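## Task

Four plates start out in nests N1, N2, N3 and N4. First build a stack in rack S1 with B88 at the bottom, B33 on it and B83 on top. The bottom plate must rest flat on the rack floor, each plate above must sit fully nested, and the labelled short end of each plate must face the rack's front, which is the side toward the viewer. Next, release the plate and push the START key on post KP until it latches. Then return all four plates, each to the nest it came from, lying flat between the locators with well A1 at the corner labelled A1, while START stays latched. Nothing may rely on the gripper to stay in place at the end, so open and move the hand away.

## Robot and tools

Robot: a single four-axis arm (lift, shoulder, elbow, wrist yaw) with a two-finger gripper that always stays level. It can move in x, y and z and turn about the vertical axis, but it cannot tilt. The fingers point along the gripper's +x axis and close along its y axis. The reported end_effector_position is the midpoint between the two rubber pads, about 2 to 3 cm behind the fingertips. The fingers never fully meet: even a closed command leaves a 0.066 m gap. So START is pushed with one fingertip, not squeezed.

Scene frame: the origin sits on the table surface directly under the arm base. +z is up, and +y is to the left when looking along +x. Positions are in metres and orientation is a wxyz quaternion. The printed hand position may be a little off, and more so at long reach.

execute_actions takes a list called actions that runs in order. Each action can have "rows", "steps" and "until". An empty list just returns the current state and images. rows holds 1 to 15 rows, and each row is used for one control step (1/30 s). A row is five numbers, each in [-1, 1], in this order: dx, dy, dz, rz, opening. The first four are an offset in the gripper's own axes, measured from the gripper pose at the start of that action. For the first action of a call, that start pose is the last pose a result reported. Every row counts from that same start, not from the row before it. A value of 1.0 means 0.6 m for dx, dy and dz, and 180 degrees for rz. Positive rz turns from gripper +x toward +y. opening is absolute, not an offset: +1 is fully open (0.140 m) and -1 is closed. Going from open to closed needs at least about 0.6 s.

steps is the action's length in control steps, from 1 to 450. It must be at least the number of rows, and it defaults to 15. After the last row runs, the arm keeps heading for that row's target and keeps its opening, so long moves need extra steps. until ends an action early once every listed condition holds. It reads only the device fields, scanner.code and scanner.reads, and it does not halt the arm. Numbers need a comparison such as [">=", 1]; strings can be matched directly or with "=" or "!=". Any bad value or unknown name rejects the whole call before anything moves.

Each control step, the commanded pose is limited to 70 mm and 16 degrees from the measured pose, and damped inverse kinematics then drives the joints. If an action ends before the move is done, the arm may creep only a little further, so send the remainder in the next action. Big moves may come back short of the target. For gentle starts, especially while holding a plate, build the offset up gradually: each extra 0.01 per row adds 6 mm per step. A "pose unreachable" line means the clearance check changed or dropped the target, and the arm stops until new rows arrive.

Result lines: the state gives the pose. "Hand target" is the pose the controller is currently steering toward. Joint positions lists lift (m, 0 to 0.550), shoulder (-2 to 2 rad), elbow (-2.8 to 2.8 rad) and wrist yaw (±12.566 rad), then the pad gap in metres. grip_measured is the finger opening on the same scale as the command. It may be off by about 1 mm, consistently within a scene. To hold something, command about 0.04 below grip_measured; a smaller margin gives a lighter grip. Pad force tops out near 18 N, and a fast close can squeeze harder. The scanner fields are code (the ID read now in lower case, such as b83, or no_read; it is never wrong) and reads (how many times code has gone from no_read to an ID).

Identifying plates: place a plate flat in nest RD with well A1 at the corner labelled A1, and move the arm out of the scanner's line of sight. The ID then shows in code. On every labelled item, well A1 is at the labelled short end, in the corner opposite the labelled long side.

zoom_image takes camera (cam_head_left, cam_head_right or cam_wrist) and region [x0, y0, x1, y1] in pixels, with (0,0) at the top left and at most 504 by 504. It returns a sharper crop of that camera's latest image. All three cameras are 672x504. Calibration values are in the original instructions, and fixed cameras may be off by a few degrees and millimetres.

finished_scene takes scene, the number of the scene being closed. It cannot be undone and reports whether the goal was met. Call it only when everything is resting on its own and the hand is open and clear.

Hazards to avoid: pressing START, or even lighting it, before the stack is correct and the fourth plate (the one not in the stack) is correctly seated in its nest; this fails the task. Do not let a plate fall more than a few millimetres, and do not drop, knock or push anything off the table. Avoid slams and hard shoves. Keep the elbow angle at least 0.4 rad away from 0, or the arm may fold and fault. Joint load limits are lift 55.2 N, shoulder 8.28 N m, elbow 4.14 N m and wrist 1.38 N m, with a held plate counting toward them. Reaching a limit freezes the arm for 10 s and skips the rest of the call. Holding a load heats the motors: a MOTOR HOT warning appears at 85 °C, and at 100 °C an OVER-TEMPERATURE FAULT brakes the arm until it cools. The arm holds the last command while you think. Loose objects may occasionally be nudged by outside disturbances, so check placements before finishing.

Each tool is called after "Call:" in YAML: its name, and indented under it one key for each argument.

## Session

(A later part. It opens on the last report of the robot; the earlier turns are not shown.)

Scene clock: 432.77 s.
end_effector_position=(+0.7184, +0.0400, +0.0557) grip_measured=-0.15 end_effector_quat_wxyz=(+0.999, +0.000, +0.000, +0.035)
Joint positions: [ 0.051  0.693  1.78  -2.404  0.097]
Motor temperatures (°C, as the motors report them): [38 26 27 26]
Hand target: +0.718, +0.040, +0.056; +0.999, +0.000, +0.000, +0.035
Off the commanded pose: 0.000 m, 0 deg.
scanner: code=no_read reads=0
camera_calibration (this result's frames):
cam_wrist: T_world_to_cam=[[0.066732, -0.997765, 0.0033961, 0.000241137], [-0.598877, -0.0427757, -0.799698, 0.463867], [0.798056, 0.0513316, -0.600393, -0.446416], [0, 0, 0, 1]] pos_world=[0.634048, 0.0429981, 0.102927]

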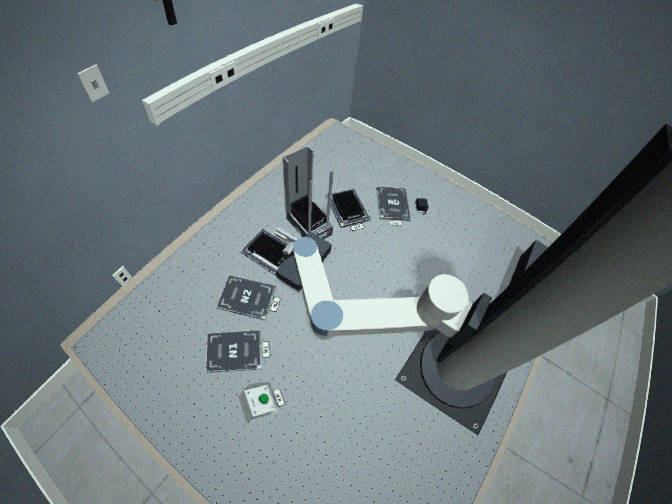

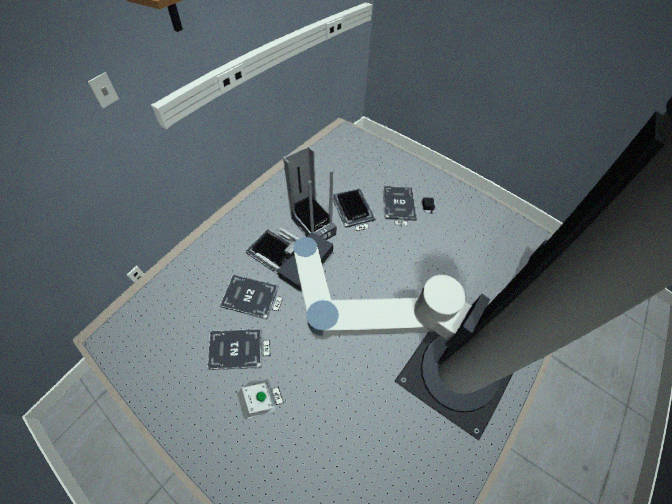

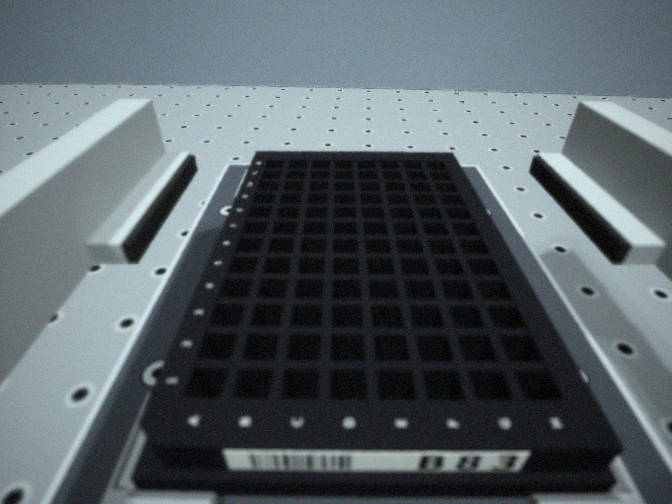

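Call:
execute_actions:
  actions:
    - {"rows":[[0.0029,0.0017,-0.01,-0.0033,-0.15],[0.0029,0.0017,-0.02,-0.0033,-0.15],[0.0029,0.0017,-0.03,-0.0033,-0.2],[0.0029,0.0017,-0.0368,-0.0033,-0.3]],"steps":11}

Scene clock: 440.43 s.
end_effector_position=(+0.7200, +0.0412, +0.0336) grip_measured=-0.30 end_effector_quat_wxyz=(+1.000, +0.000, +0.000, +0.030)
Joint positions: [ 0.029  0.695  1.791 -2.426  0.092]
Motor temperatures (°C, as the motors report them): [38 26 27 26]
Hand target: +0.720, +0.041, +0.034; +1.000, +0.000, +0.000, +0.030
Off the commanded pose: 0.000 m, 0 deg.
scanner: code=no_read reads=0
camera_calibration (this result's frames):
cam_wrist: T_world_to_cam=[[0.0565935, -0.998392, 0.0033961, 0.0087266], [-0.599281, -0.0366902, -0.799698, 0.447238], [0.798536, 0.0432225, -0.600393, -0.461084], [0, 0, 0, 1]] pos_world=[0.635719, 0.045051, 0.080794]

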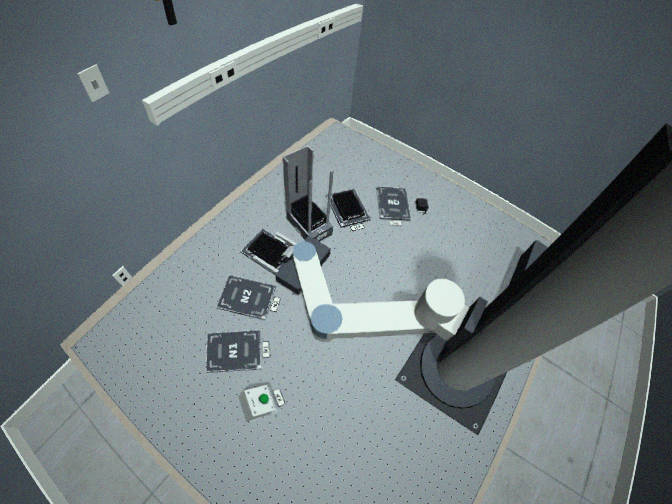

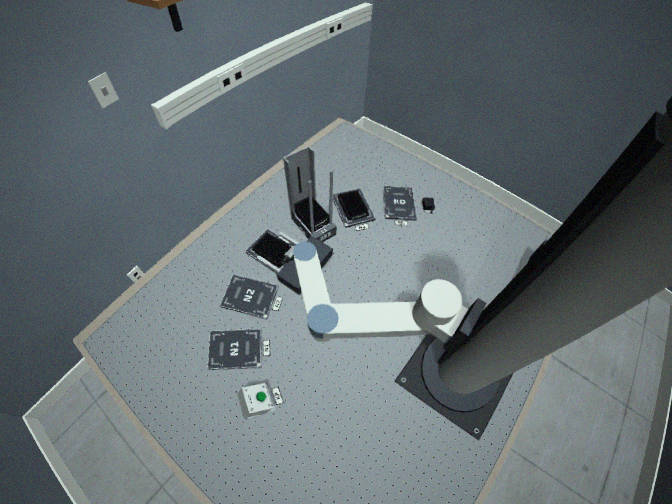

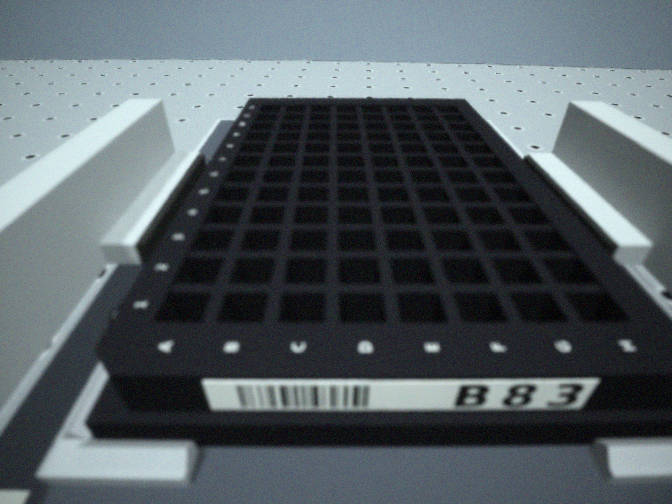

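Call:
execute_actions:
  actions:
    - {"rows":[[0,0,0,0,-0.38],[0,0,0,0,-0.45],[0,0,0,0,-0.5],[0,0,0,0,-0.53],[0,0,0,0,-0.55],[0,0,0,0,-0.57],[0,0,0,0,-0.59],[0,0,0,0,-0.615]],"steps":13}
    - {"rows":[[0,0,0.003,0,-0.615],[0,0,0.008,0,-0.615],[0,0,0.015,0,-0.615],[0,0,0.025,0,-0.615],[0,0,0.04,0,-0.615],[0,0,0.06,0,-0.615],[0,0,0.4925,0,-0.615]],"steps":39}
    - {"rows":[[-0.002,-0.01,0,-0.004,-0.615],[-0.005,-0.025,0,-0.01,-0.615],[-0.01,-0.05,0,-0.02,-0.615],[-0.059,-0.288,0,-0.108,-0.615]],"steps":30}
    - {"rows":[[0,0,-0.004,0,-0.615],[0,0,-0.008,0,-0.615]],"steps":7}

Call:
zoom_image:
  camera: "cam_wrist"
  region: [50, 400, 200, 504]

Call:
zoom_image:
  camera: "cam_wrist"
  region: [522, 400, 672, 504]

Scene clock: 459.23 s.
end_effector_position=(+0.6950, -0.1335, +0.3243) grip_measured=-0.57 end_effector_quat_wxyz=(+0.990, +0.000, +0.000, -0.139)
Joint positions: [ 0.319  0.398  1.732 -2.41   0.082]
Motor temperatures (°C, as the motors report them): [38 26 27 26]
Hand target: +0.695, -0.134, +0.324; +0.990, +0.000, +0.000, -0.139
Off the commanded pose: 0.000 m, 0 deg.
scanner: code=no_read reads=0
camera_calibration (this result's frames):
cam_wrist: T_world_to_cam=[[-0.27902, -0.960279, 0.0033961, 0.0730697], [-0.57731, 0.164915, -0.799698, 0.669901], [0.767373, -0.225092, -0.600393, -0.27316], [0, 0, 0, 1]] pos_world=[0.616744, -0.101796, 0.371467]

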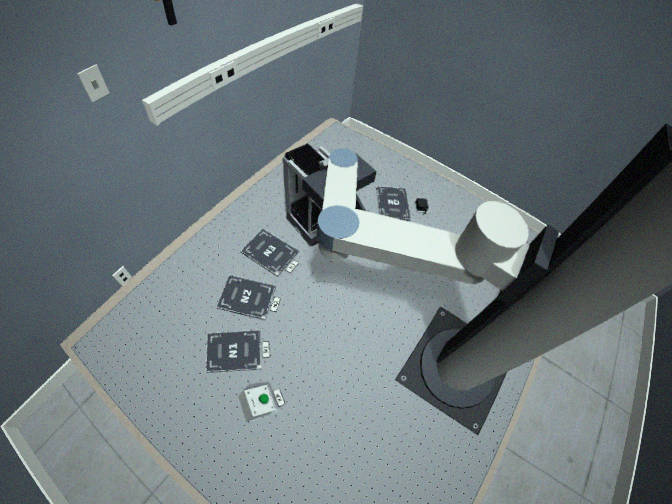

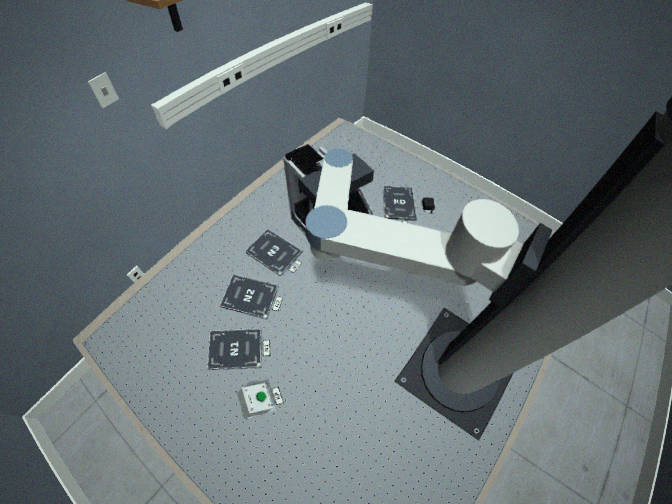

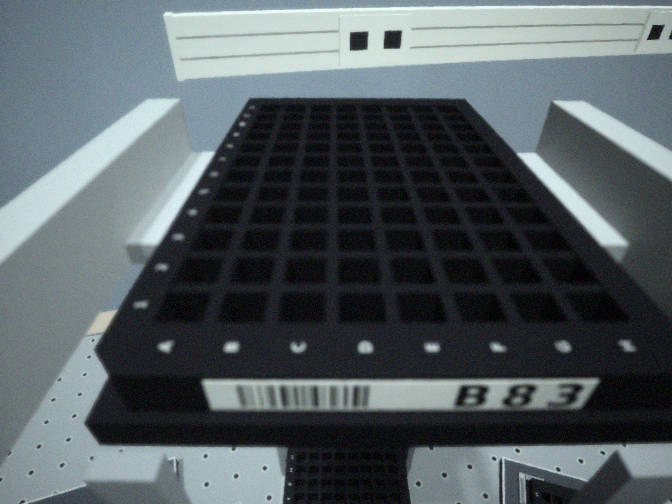

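Region (50, 400, 200, 504) of cam_wrist's 672x504 image, scaled by 3.360, with more detail than that image has; it fills the top 349 rows of this view, and the rest is white.

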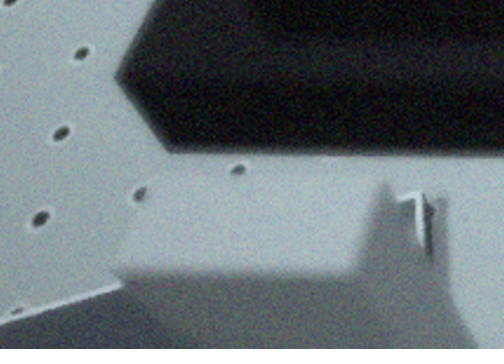

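Region (522, 400, 672, 504) of cam_wrist's 672x504 image, scaled by 3.360, with more detail than that image has; it fills the top 349 rows of this view, and the rest is white.

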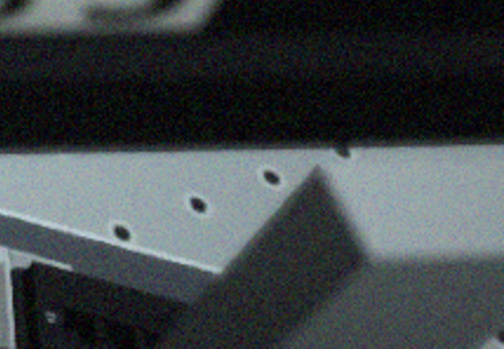

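Call:
execute_actions:
  actions:
    - {"rows":[[0.0002,0.0002,0,0,-0.615],[0.0002,0.0002,-0.001,0,-0.615],[0.0002,0.0002,-0.002,0,-0.615],[0.0002,0.0002,-0.0035,0,-0.615],[0.0002,0.0002,-0.005,0,-0.615]],"steps":9}

Scene clock: 466.87 s.
end_effector_position=(+0.6951, -0.1334, +0.3212) grip_measured=-0.57 end_effector_quat_wxyz=(+0.990, +0.000, +0.000, -0.139)
Joint positions: [ 0.316  0.398  1.732 -2.41   0.082]
Motor temperatures (°C, as the motors report them): [38 26 27 26]
Hand target: +0.695, -0.133, +0.321; +0.990, +0.000, +0.000, -0.139
Off the commanded pose: 0.000 m, 0 deg.
scanner: code=no_read reads=0
camera_calibration (this result's frames):
cam_wrist: T_world_to_cam=[[-0.278918, -0.960309, 0.0033961, 0.0731376], [-0.577327, 0.164854, -0.799698, 0.667521], [0.767397, -0.225011, -0.600393, -0.275087], [0, 0, 0, 1]] pos_world=[0.616878, -0.101707, 0.368406]

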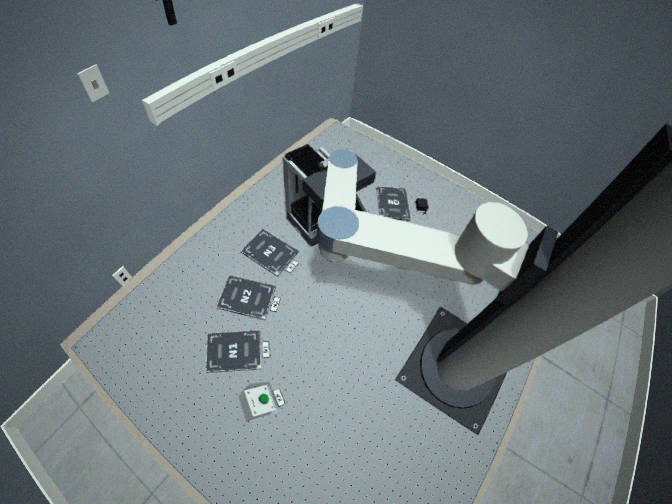

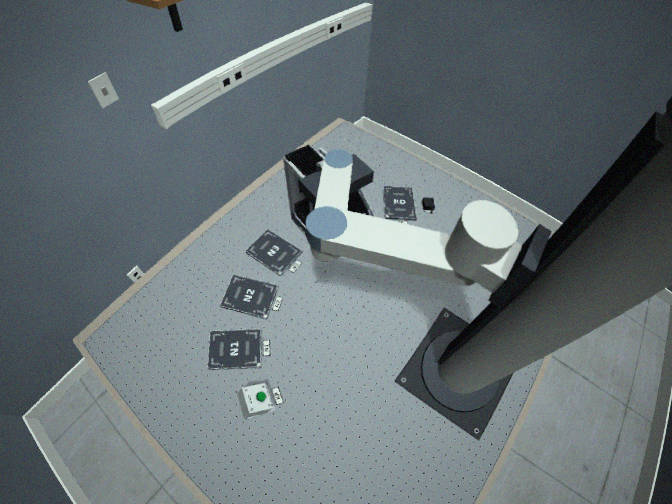

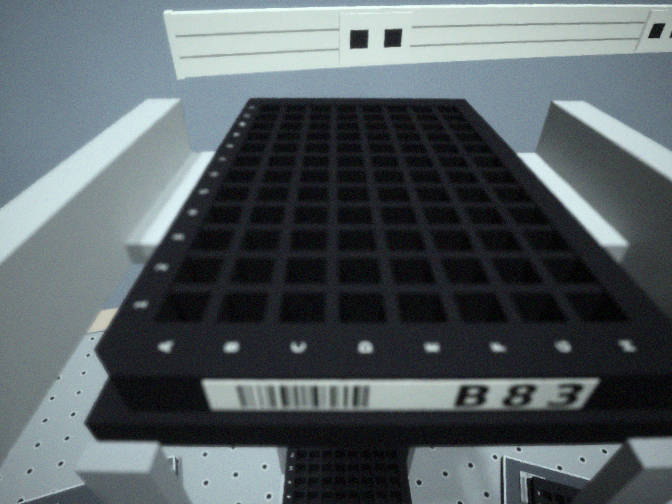

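Call:
execute_actions:
  actions:
    - {"rows":[[0,0,-0.01,0,-0.615],[0,0,-0.02,0,-0.615],[0,0,-0.035,0,-0.615],[0,0,-0.05,0,-0.615],[0,0,-0.07,0,-0.615],[0,0,-0.3632,0,-0.615]],"steps":31}
    - {"rows":[[0,0,-0.002,0,-0.615],[0,0,-0.003,0,-0.615],[0,0,-0.004,0,-0.615],[0,0,-0.005,0,-0.615],[0,0,-0.0058,0,-0.615]],"steps":9}
    - {"rows":[[0,0,0,0,-0.55],[0,0,0,0,-0.45],[0,0,0,0,-0.3],[0,0,0,0,-0.1],[0,0,0,0,-0.05]],"steps":8}

Scene clock: 476.13 s.
end_effector_position=(+0.6951, -0.1334, +0.0997) grip_measured=-0.05 end_effector_quat_wxyz=(+0.990, +0.000, +0.000, -0.139)
Joint positions: [ 0.095  0.398  1.732 -2.41   0.101]
Motor temperatures (°C, as the motors report them): [38 26 27 26]
Hand target: +0.695, -0.133, +0.100; +0.990, +0.000, +0.000, -0.139
Off the commanded pose: 0.000 m, 0 deg.
scanner: code=no_read reads=0
camera_calibration (this result's frames):
cam_wrist: T_world_to_cam=[[-0.278945, -0.960301, 0.0033961, 0.0738998], [-0.577322, 0.164871, -0.799698, 0.490367], [0.767391, -0.225033, -0.600393, -0.408074], [0, 0, 0, 1]] pos_world=[0.616866, -0.101711, 0.14689]

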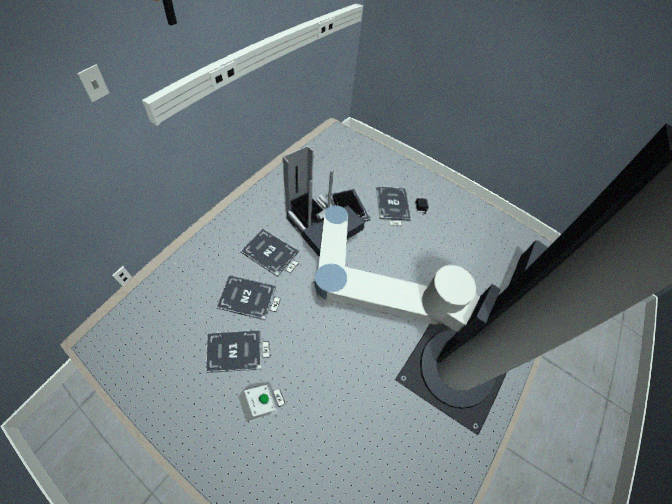

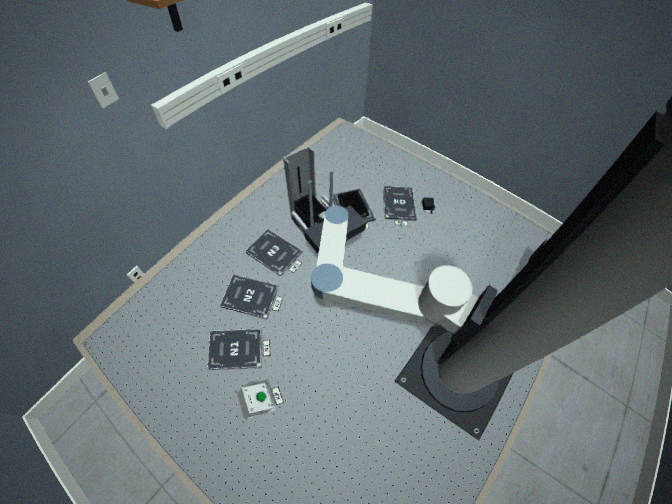

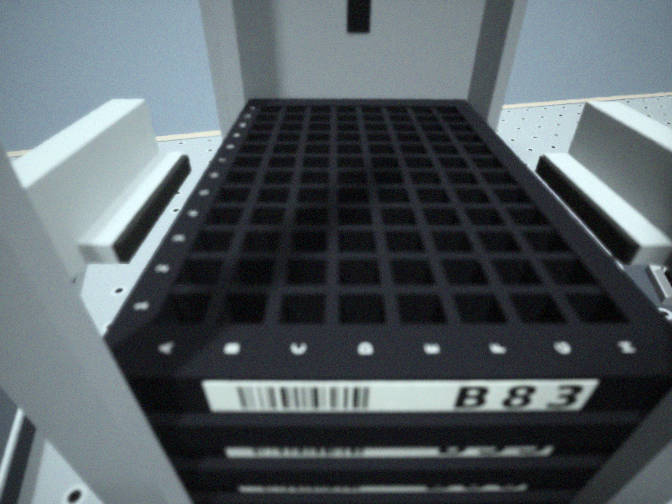

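Call:
execute_actions:
  actions:
    - {"rows":[[-0.2333,0,0.05,0,-0.05]],"steps":23}
    - {"rows":[[0,-0.17,0,-0.11,0.3]],"steps":20}

Scene clock: 485.37 s.
end_effector_position=(+0.5323, -0.1928, +0.1297) grip_measured=+0.30 end_effector_quat_wxyz=(+0.952, +0.000, +0.000, -0.308)
Joint positions: [ 0.125  0.479  1.072 -2.177  0.114]
Motor temperatures (°C, as the motors report them): [38 26 27 26]
Hand target: +0.532, -0.193, +0.130; +0.952, +0.000, +0.000, -0.308
Off the commanded pose: 0.000 m, 0 deg.
scanner: code=no_read reads=0
camera_calibration (this result's frames):
cam_wrist: T_world_to_cam=[[-0.587769, -0.809022, 0.0033961, 0.164942], [-0.487333, 0.350699, -0.799698, 0.418157], [0.645782, -0.471692, -0.600393, -0.26134], [0, 0, 0, 1]] pos_world=[0.469498, -0.136478, 0.176933]

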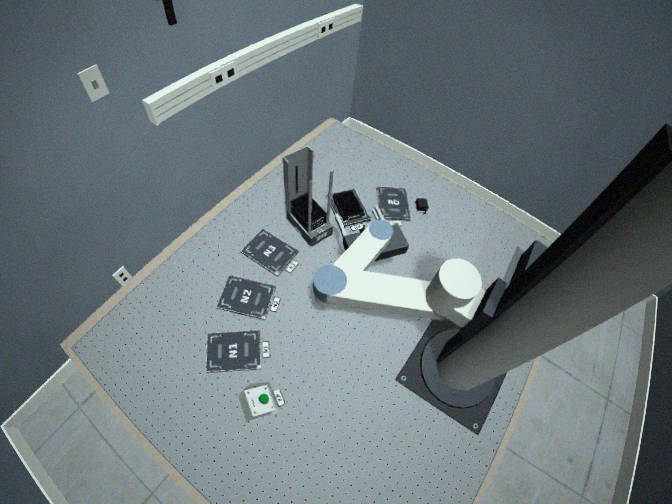

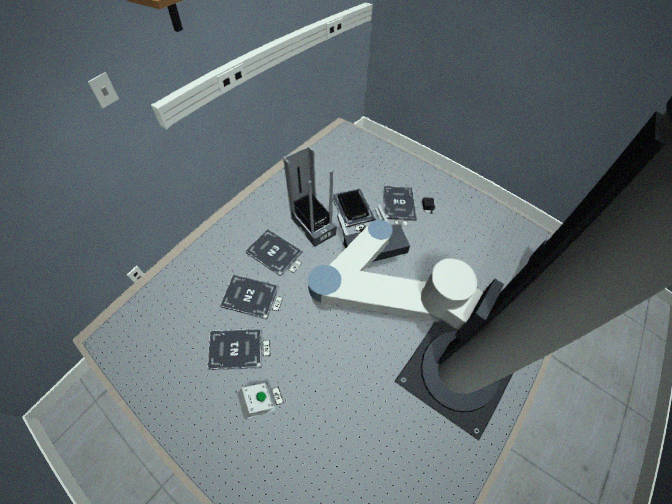

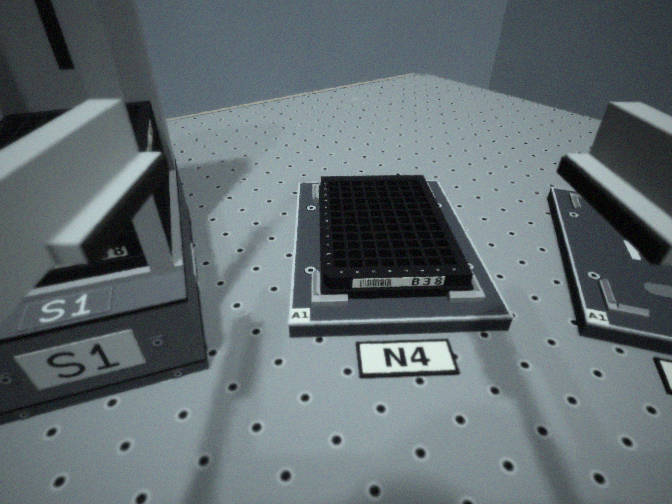

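Call:
zoom_image:
  camera: "cam_wrist"
  region: [280, 165, 520, 345]

Region (280, 165, 520, 345) of cam_wrist's 672x504 image, scaled by 2.100, with more detail than that image has; it fills the top 378 rows of this view, and the rest is white.

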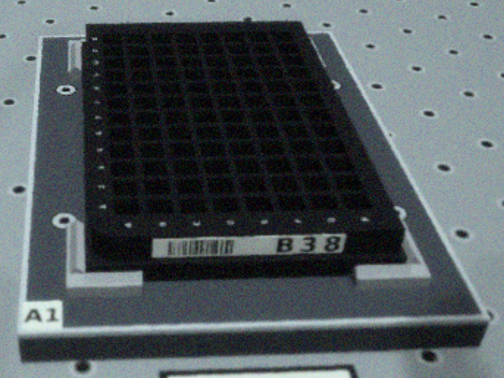

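Call:
execute_actions:
  actions:
    - {"rows":[[-0.67,0.555,0.04,0.543,-1]],"steps":70}

Scene clock: 506.17 s.
end_effector_position=(+0.4012, +0.3125, +0.1537) grip_measured=-1.00 end_effector_quat_wxyz=(+0.857, +0.000, +0.000, +0.515)
Joint positions: [ 0.149  1.804  0.983 -1.705  0.066]
Motor temperatures (°C, as the motors report them): [38 26 27 26]
Hand target: +0.401, +0.312, +0.154; +0.858, +0.000, +0.000, +0.514
Off the commanded pose: 0.000 m, 0 deg.
scanner: code=no_read reads=0
camera_calibration (this result's frames):
cam_wrist: T_world_to_cam=[[0.881069, -0.472976, 0.0033961, -0.19774], [-0.281582, -0.530278, -0.799698, 0.388989], [0.380039, 0.703633, -0.600393, -0.184613], [0, 0, 0, 1]] pos_world=[0.353915, 0.242646, 0.200905]

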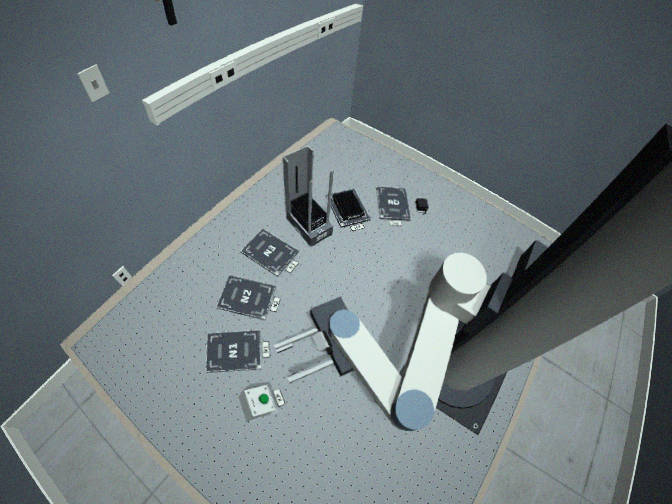

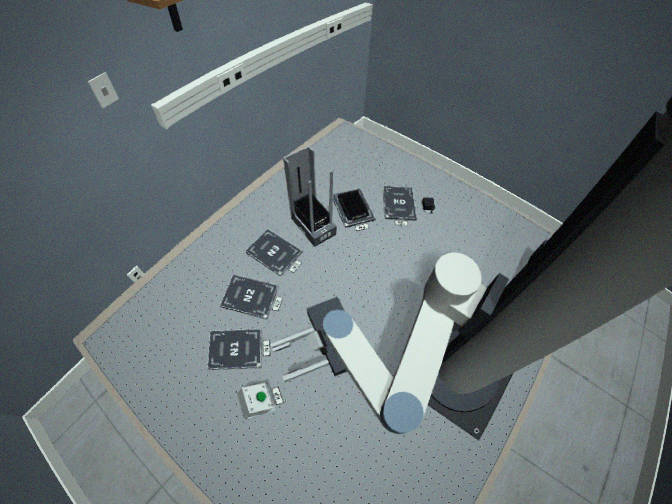

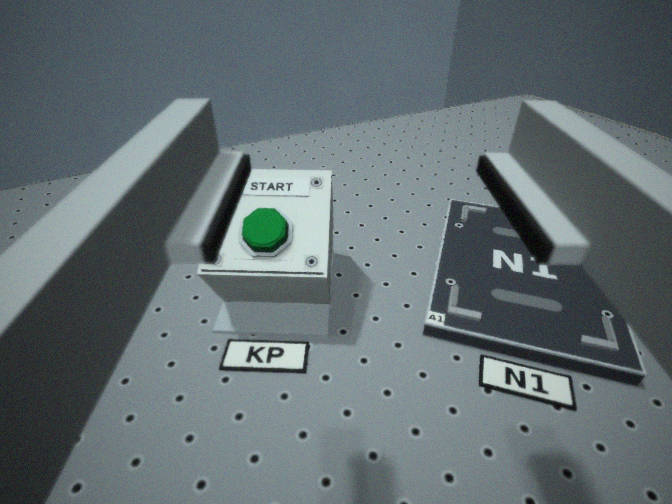

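Call:
execute_actions:
  actions:
    - {"rows":[[0.1,0.02,0,0,-1]],"steps":15}

Scene clock: 514.23 s.
end_effector_position=(+0.4188, +0.3712, +0.1537) grip_measured=-1.00 end_effector_quat_wxyz=(+0.857, +0.000, +0.000, +0.515)
Joint positions: [ 0.149  1.789  1.245 -1.953  0.066]
Motor temperatures (°C, as the motors report them): [38 26 27 26]
Hand target: +0.419, +0.371, +0.154; +0.857, +0.000, +0.000, +0.515
Off the commanded pose: 0.000 m, 0 deg.
scanner: code=no_read reads=0
camera_calibration (this result's frames):
cam_wrist: T_world_to_cam=[[0.881216, -0.472703, 0.0033961, -0.185678], [-0.281417, -0.530366, -0.799698, 0.425023], [0.37982, 0.70375, -0.600393, -0.232516], [0, 0, 0, 1]] pos_world=[0.371545, 0.30128, 0.20092]

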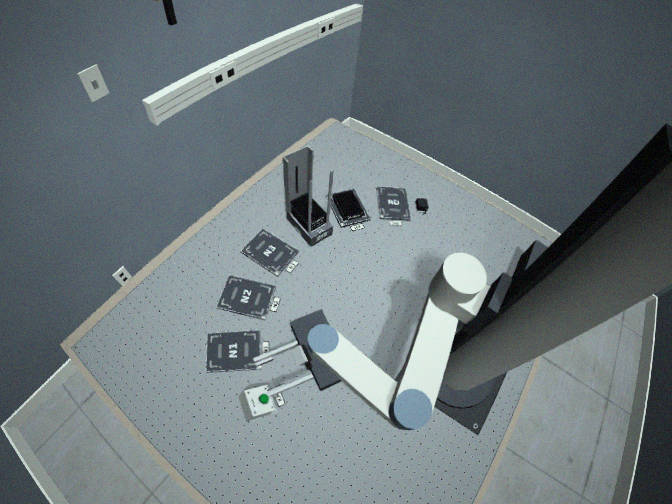

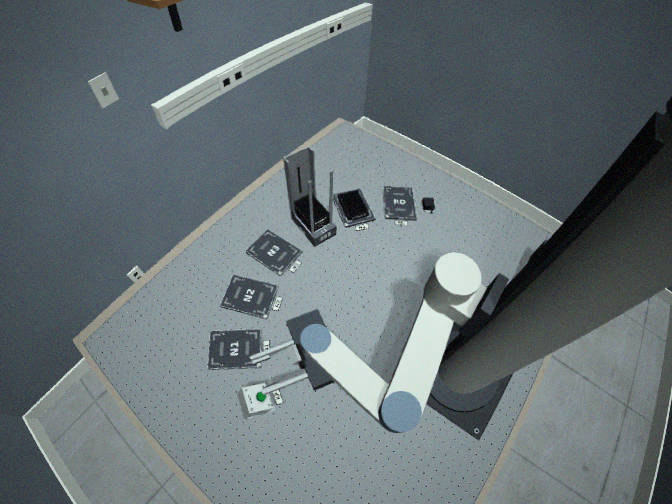

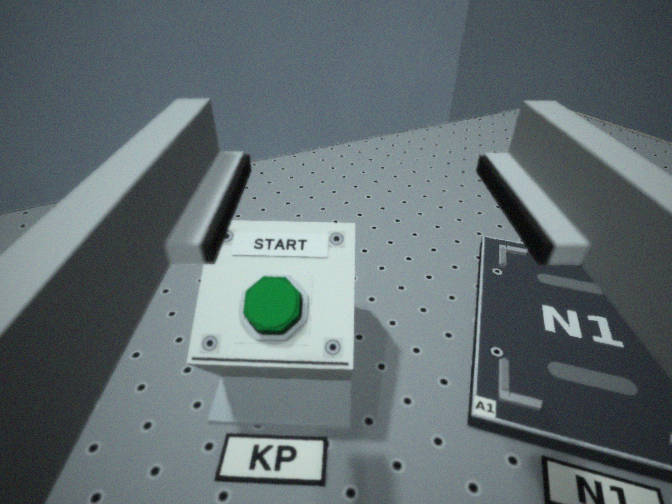

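Call:
execute_actions:
  actions:
    - {"rows":[[0.02,-0.01,-0.1,0,-1]],"steps":15}

Call:
zoom_image:
  camera: "cam_head_left"
  region: [270, 140, 390, 260]

Scene clock: 526.03 s.
end_effector_position=(+0.4297, +0.3790, +0.0937) grip_measured=-1.00 end_effector_quat_wxyz=(+0.857, +0.000, +0.000, +0.515)
Joint positions: [ 0.089  1.751  1.307 -1.976  0.066]
Motor temperatures (°C, as the motors report them): [38 26 27 26]
Hand target: +0.430, +0.379, +0.094; +0.857, +0.000, +0.000, +0.515
Off the commanded pose: 0.000 m, 0 deg.
scanner: code=no_read reads=0
camera_calibration (this result's frames):
cam_wrist: T_world_to_cam=[[0.881316, -0.472515, 0.0033961, -0.191516], [-0.281304, -0.530426, -0.799698, 0.384159], [0.37967, 0.703831, -0.600393, -0.278165], [0, 0, 0, 1]] pos_world=[0.382462, 0.309055, 0.140853]

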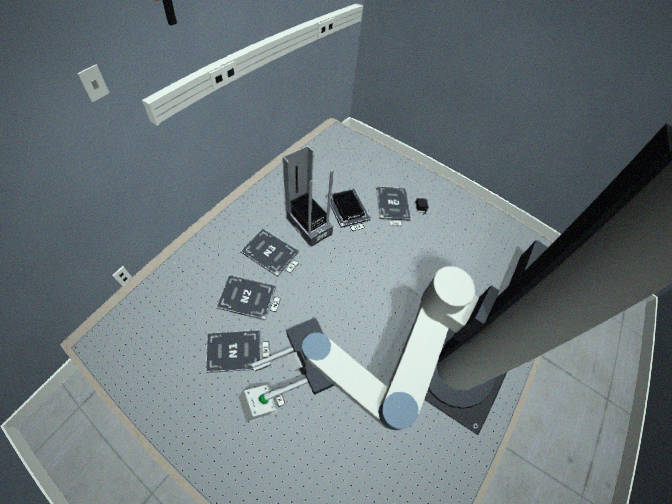

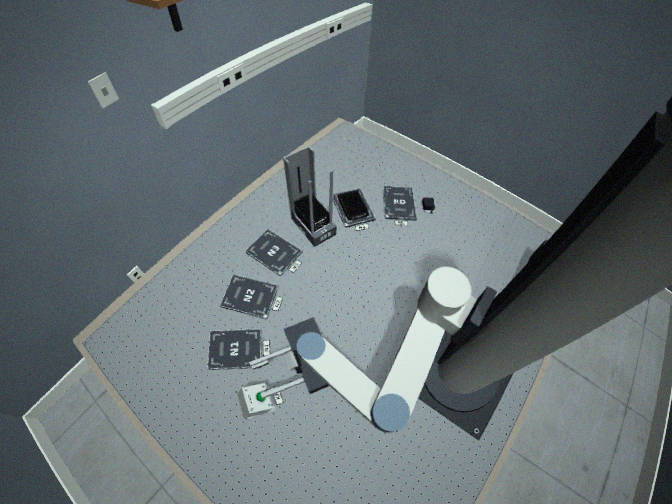

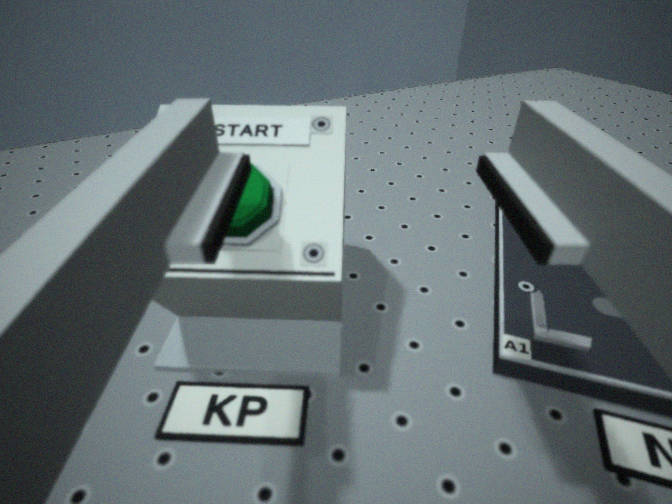

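Region (270, 140, 390, 260) of cam_head_left's 672x504 image, scaled by 4.200, with more detail than that image has.

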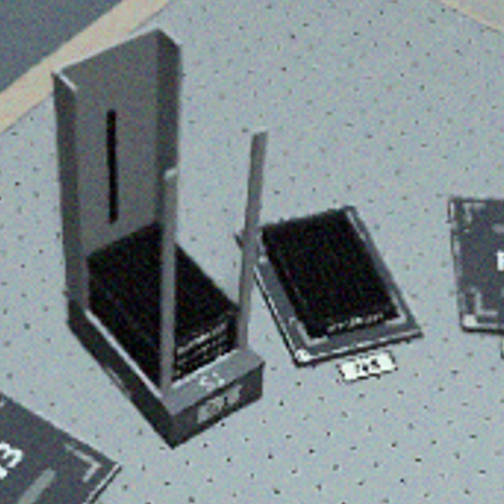

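Call:
execute_actions:
  actions:
    - {"rows":[[0,0,-0.004,0,-1],[0,0,-0.008,0,-1],[0,0,-0.01,0,-1],[0,0,-0.012,0,-1],[0,0,-0.013,0,-1],[0.0004,0,-0.014,0,-1],[0.0008,0,-0.015,0,-1],[0.0012,0,-0.016,0,-1],[0.0015,0,-0.017,0,-1]],"steps":13}

Call:
zoom_image:
  camera: "cam_wrist"
  region: [170, 80, 330, 240]

Scene clock: 536.33 s.
end_effector_position=(+0.4301, +0.3798, +0.0834) grip_measured=-1.00 end_effector_quat_wxyz=(+0.857, +0.000, +0.000, +0.515)
Joint positions: [ 0.078  1.75   1.311 -1.979  0.066]
Motor temperatures (°C, as the motors report them): [38 26 27 26]
Hand target: +0.430, +0.380, +0.083; +0.857, +0.000, +0.000, +0.515
Off the commanded pose: 0.000 m, 0 deg.
scanner: code=no_read reads=0
camera_calibration (this result's frames):
cam_wrist: T_world_to_cam=[[0.881463, -0.47224, 0.0033961, -0.191549], [-0.281139, -0.530513, -0.799698, 0.376458], [0.379451, 0.70395, -0.600393, -0.284974], [0, 0, 0, 1]] pos_world=[0.382814, 0.309866, 0.130607]

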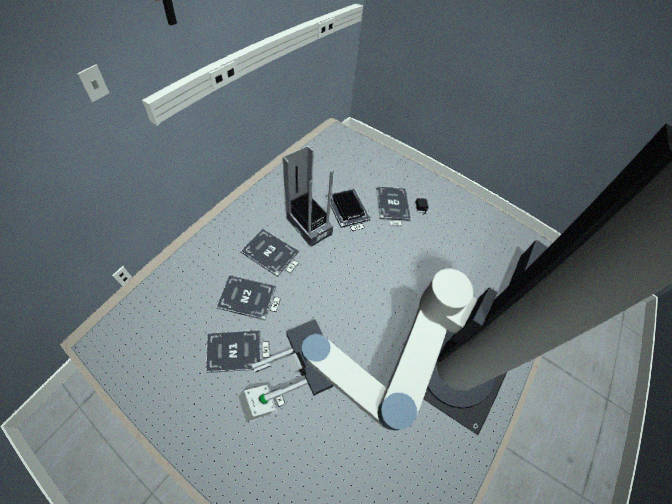

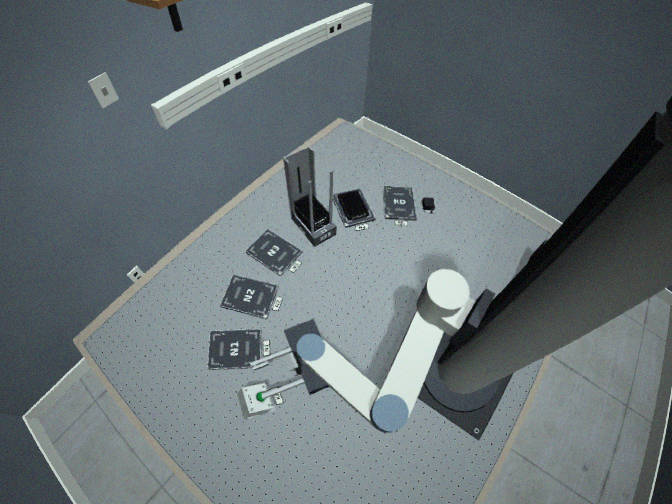

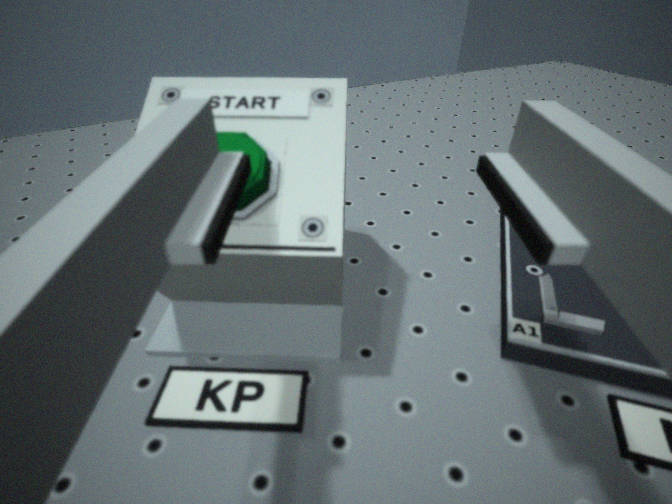

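Region (170, 80, 330, 240) of cam_wrist's 672x504 image, scaled by 3.150, with more detail than that image has.

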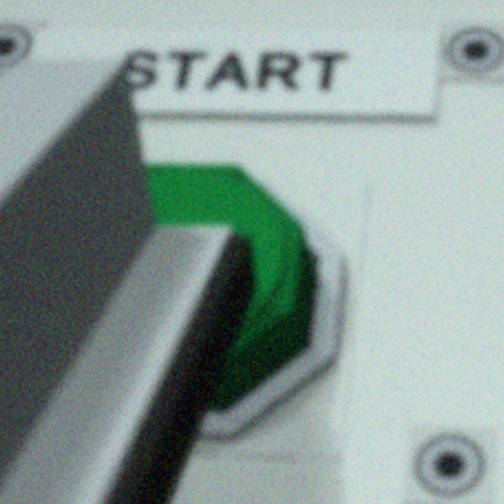

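Not yet pressed; 3 mm more.

Call:
execute_actions:
  actions:
    - {"rows":[[0.0005,0,-0.001,0,-1],[0.001,0,-0.002,0,-1],[0.0015,0,-0.003,0,-1],[0.002,0,-0.004,0,-1],[0.0025,0,-0.005,0,-1]],"steps":10}

Call:
zoom_image:
  camera: "cam_wrist"
  region: [170, 80, 330, 240]

Scene clock: 544.13 s.
end_effector_position=(+0.4307, +0.3811, +0.0806) grip_measured=-1.00 end_effector_quat_wxyz=(+0.857, +0.000, +0.000, +0.515)
Joint positions: [ 0.076  1.748  1.318 -1.984  0.066]
Motor temperatures (°C, as the motors report them): [38 26 27 26]
Hand target: +0.431, +0.381, +0.080; +0.857, +0.000, +0.000, +0.515
Off the commanded pose: 0.000 m, 0 deg.
scanner: code=no_read reads=0
camera_calibration (this result's frames):
cam_wrist: T_world_to_cam=[[0.881486, -0.472199, 0.0033961, -0.19154], [-0.281114, -0.530526, -0.799698, 0.375018], [0.379418, 0.703967, -0.600393, -0.287822], [0, 0, 0, 1]] pos_world=[0.383468, 0.31113, 0.127745]

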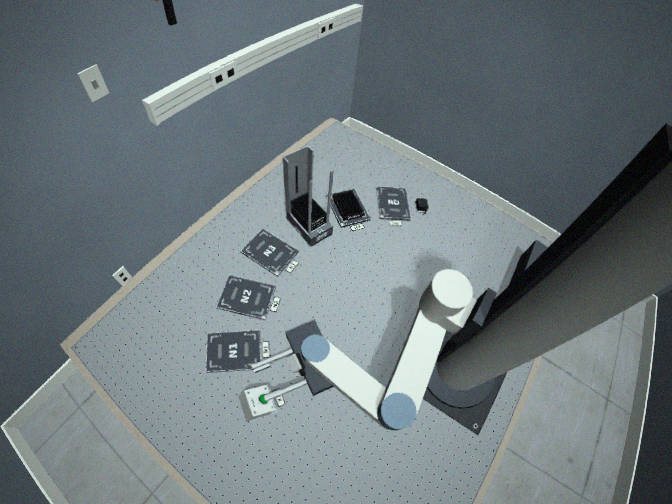

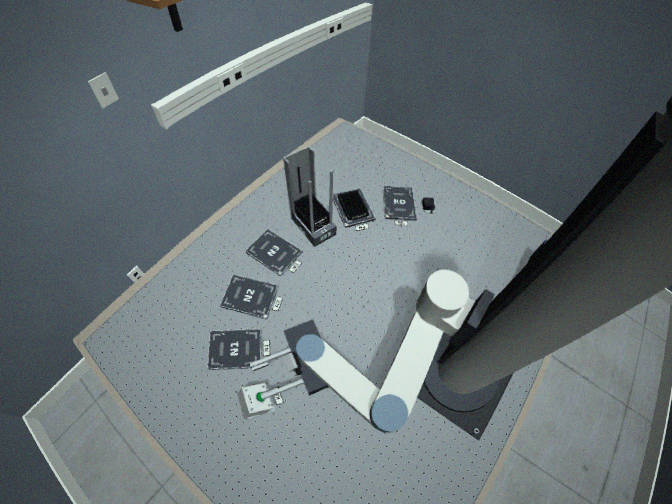

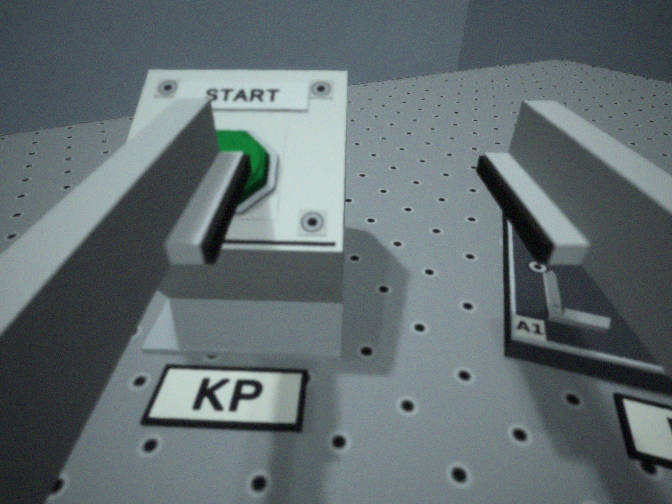

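Region (170, 80, 330, 240) of cam_wrist's 672x504 image, scaled by 3.150, with more detail than that image has.

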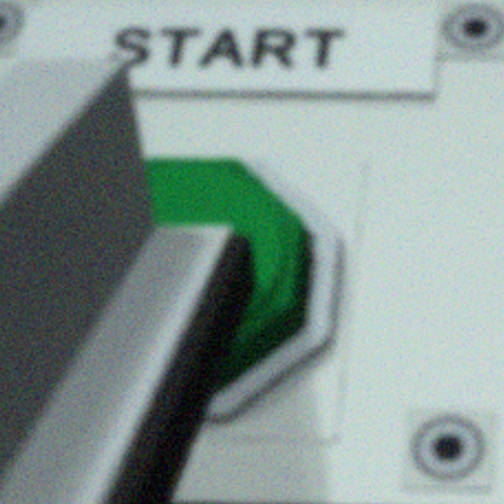

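Call:
execute_actions:
  actions:
    - {"rows":[[0.0004,0,-0.001,0,-1],[0.0008,0,-0.002,0,-1],[0.0012,0,-0.003,0,-1],[0.0015,0,-0.0035,0,-1]],"steps":9}

Call:
zoom_image:
  camera: "cam_wrist"
  region: [170, 80, 330, 240]

Scene clock: 556.07 s.
end_effector_position=(+0.4311, +0.3818, +0.0787) grip_measured=-1.00 end_effector_quat_wxyz=(+0.857, +0.000, +0.000, +0.515)
Joint positions: [ 0.074  1.747  1.322 -1.987  0.066]
Motor temperatures (°C, as the motors report them): [38 26 27 26]
Hand target: +0.431, +0.382, +0.078; +0.857, +0.000, +0.000, +0.515
Off the commanded pose: 0.000 m, 0 deg.
scanner: code=no_read reads=0
camera_calibration (this result's frames):
cam_wrist: T_world_to_cam=[[0.881435, -0.472294, 0.0033961, -0.191491], [-0.281171, -0.530496, -0.799698, 0.373989], [0.379494, 0.703927, -0.600393, -0.289624], [0, 0, 0, 1]] pos_world=[0.383852, 0.311834, 0.12584]

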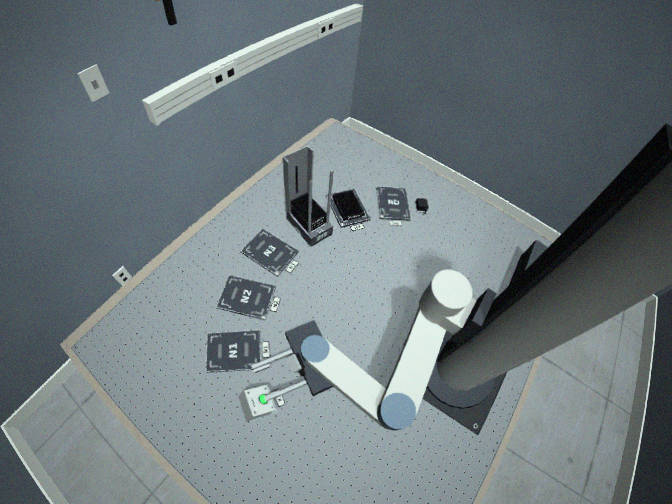

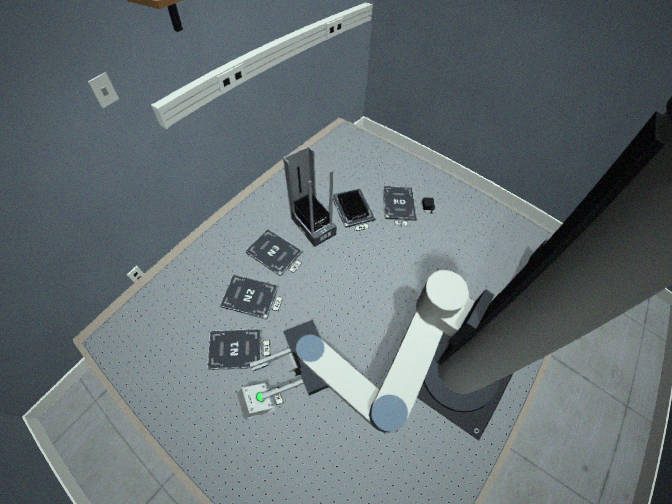

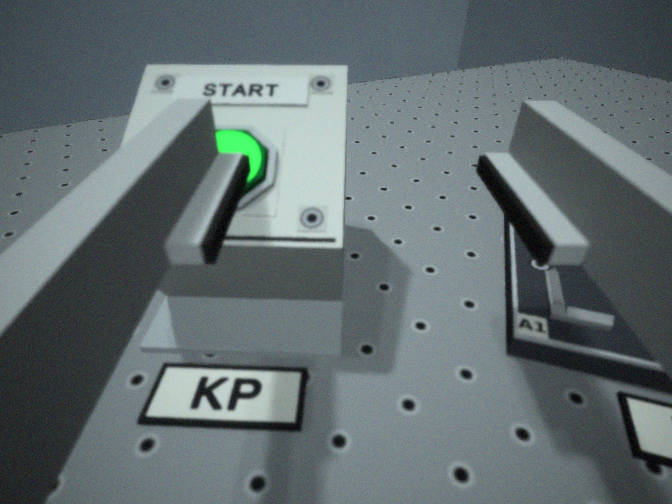

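Region (170, 80, 330, 240) of cam_wrist's 672x504 image, scaled by 3.150, with more detail than that image has.

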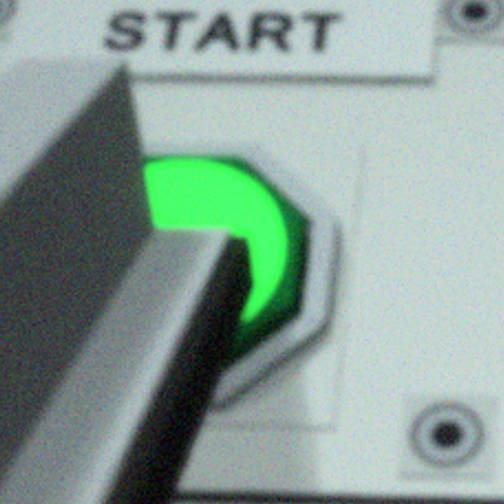

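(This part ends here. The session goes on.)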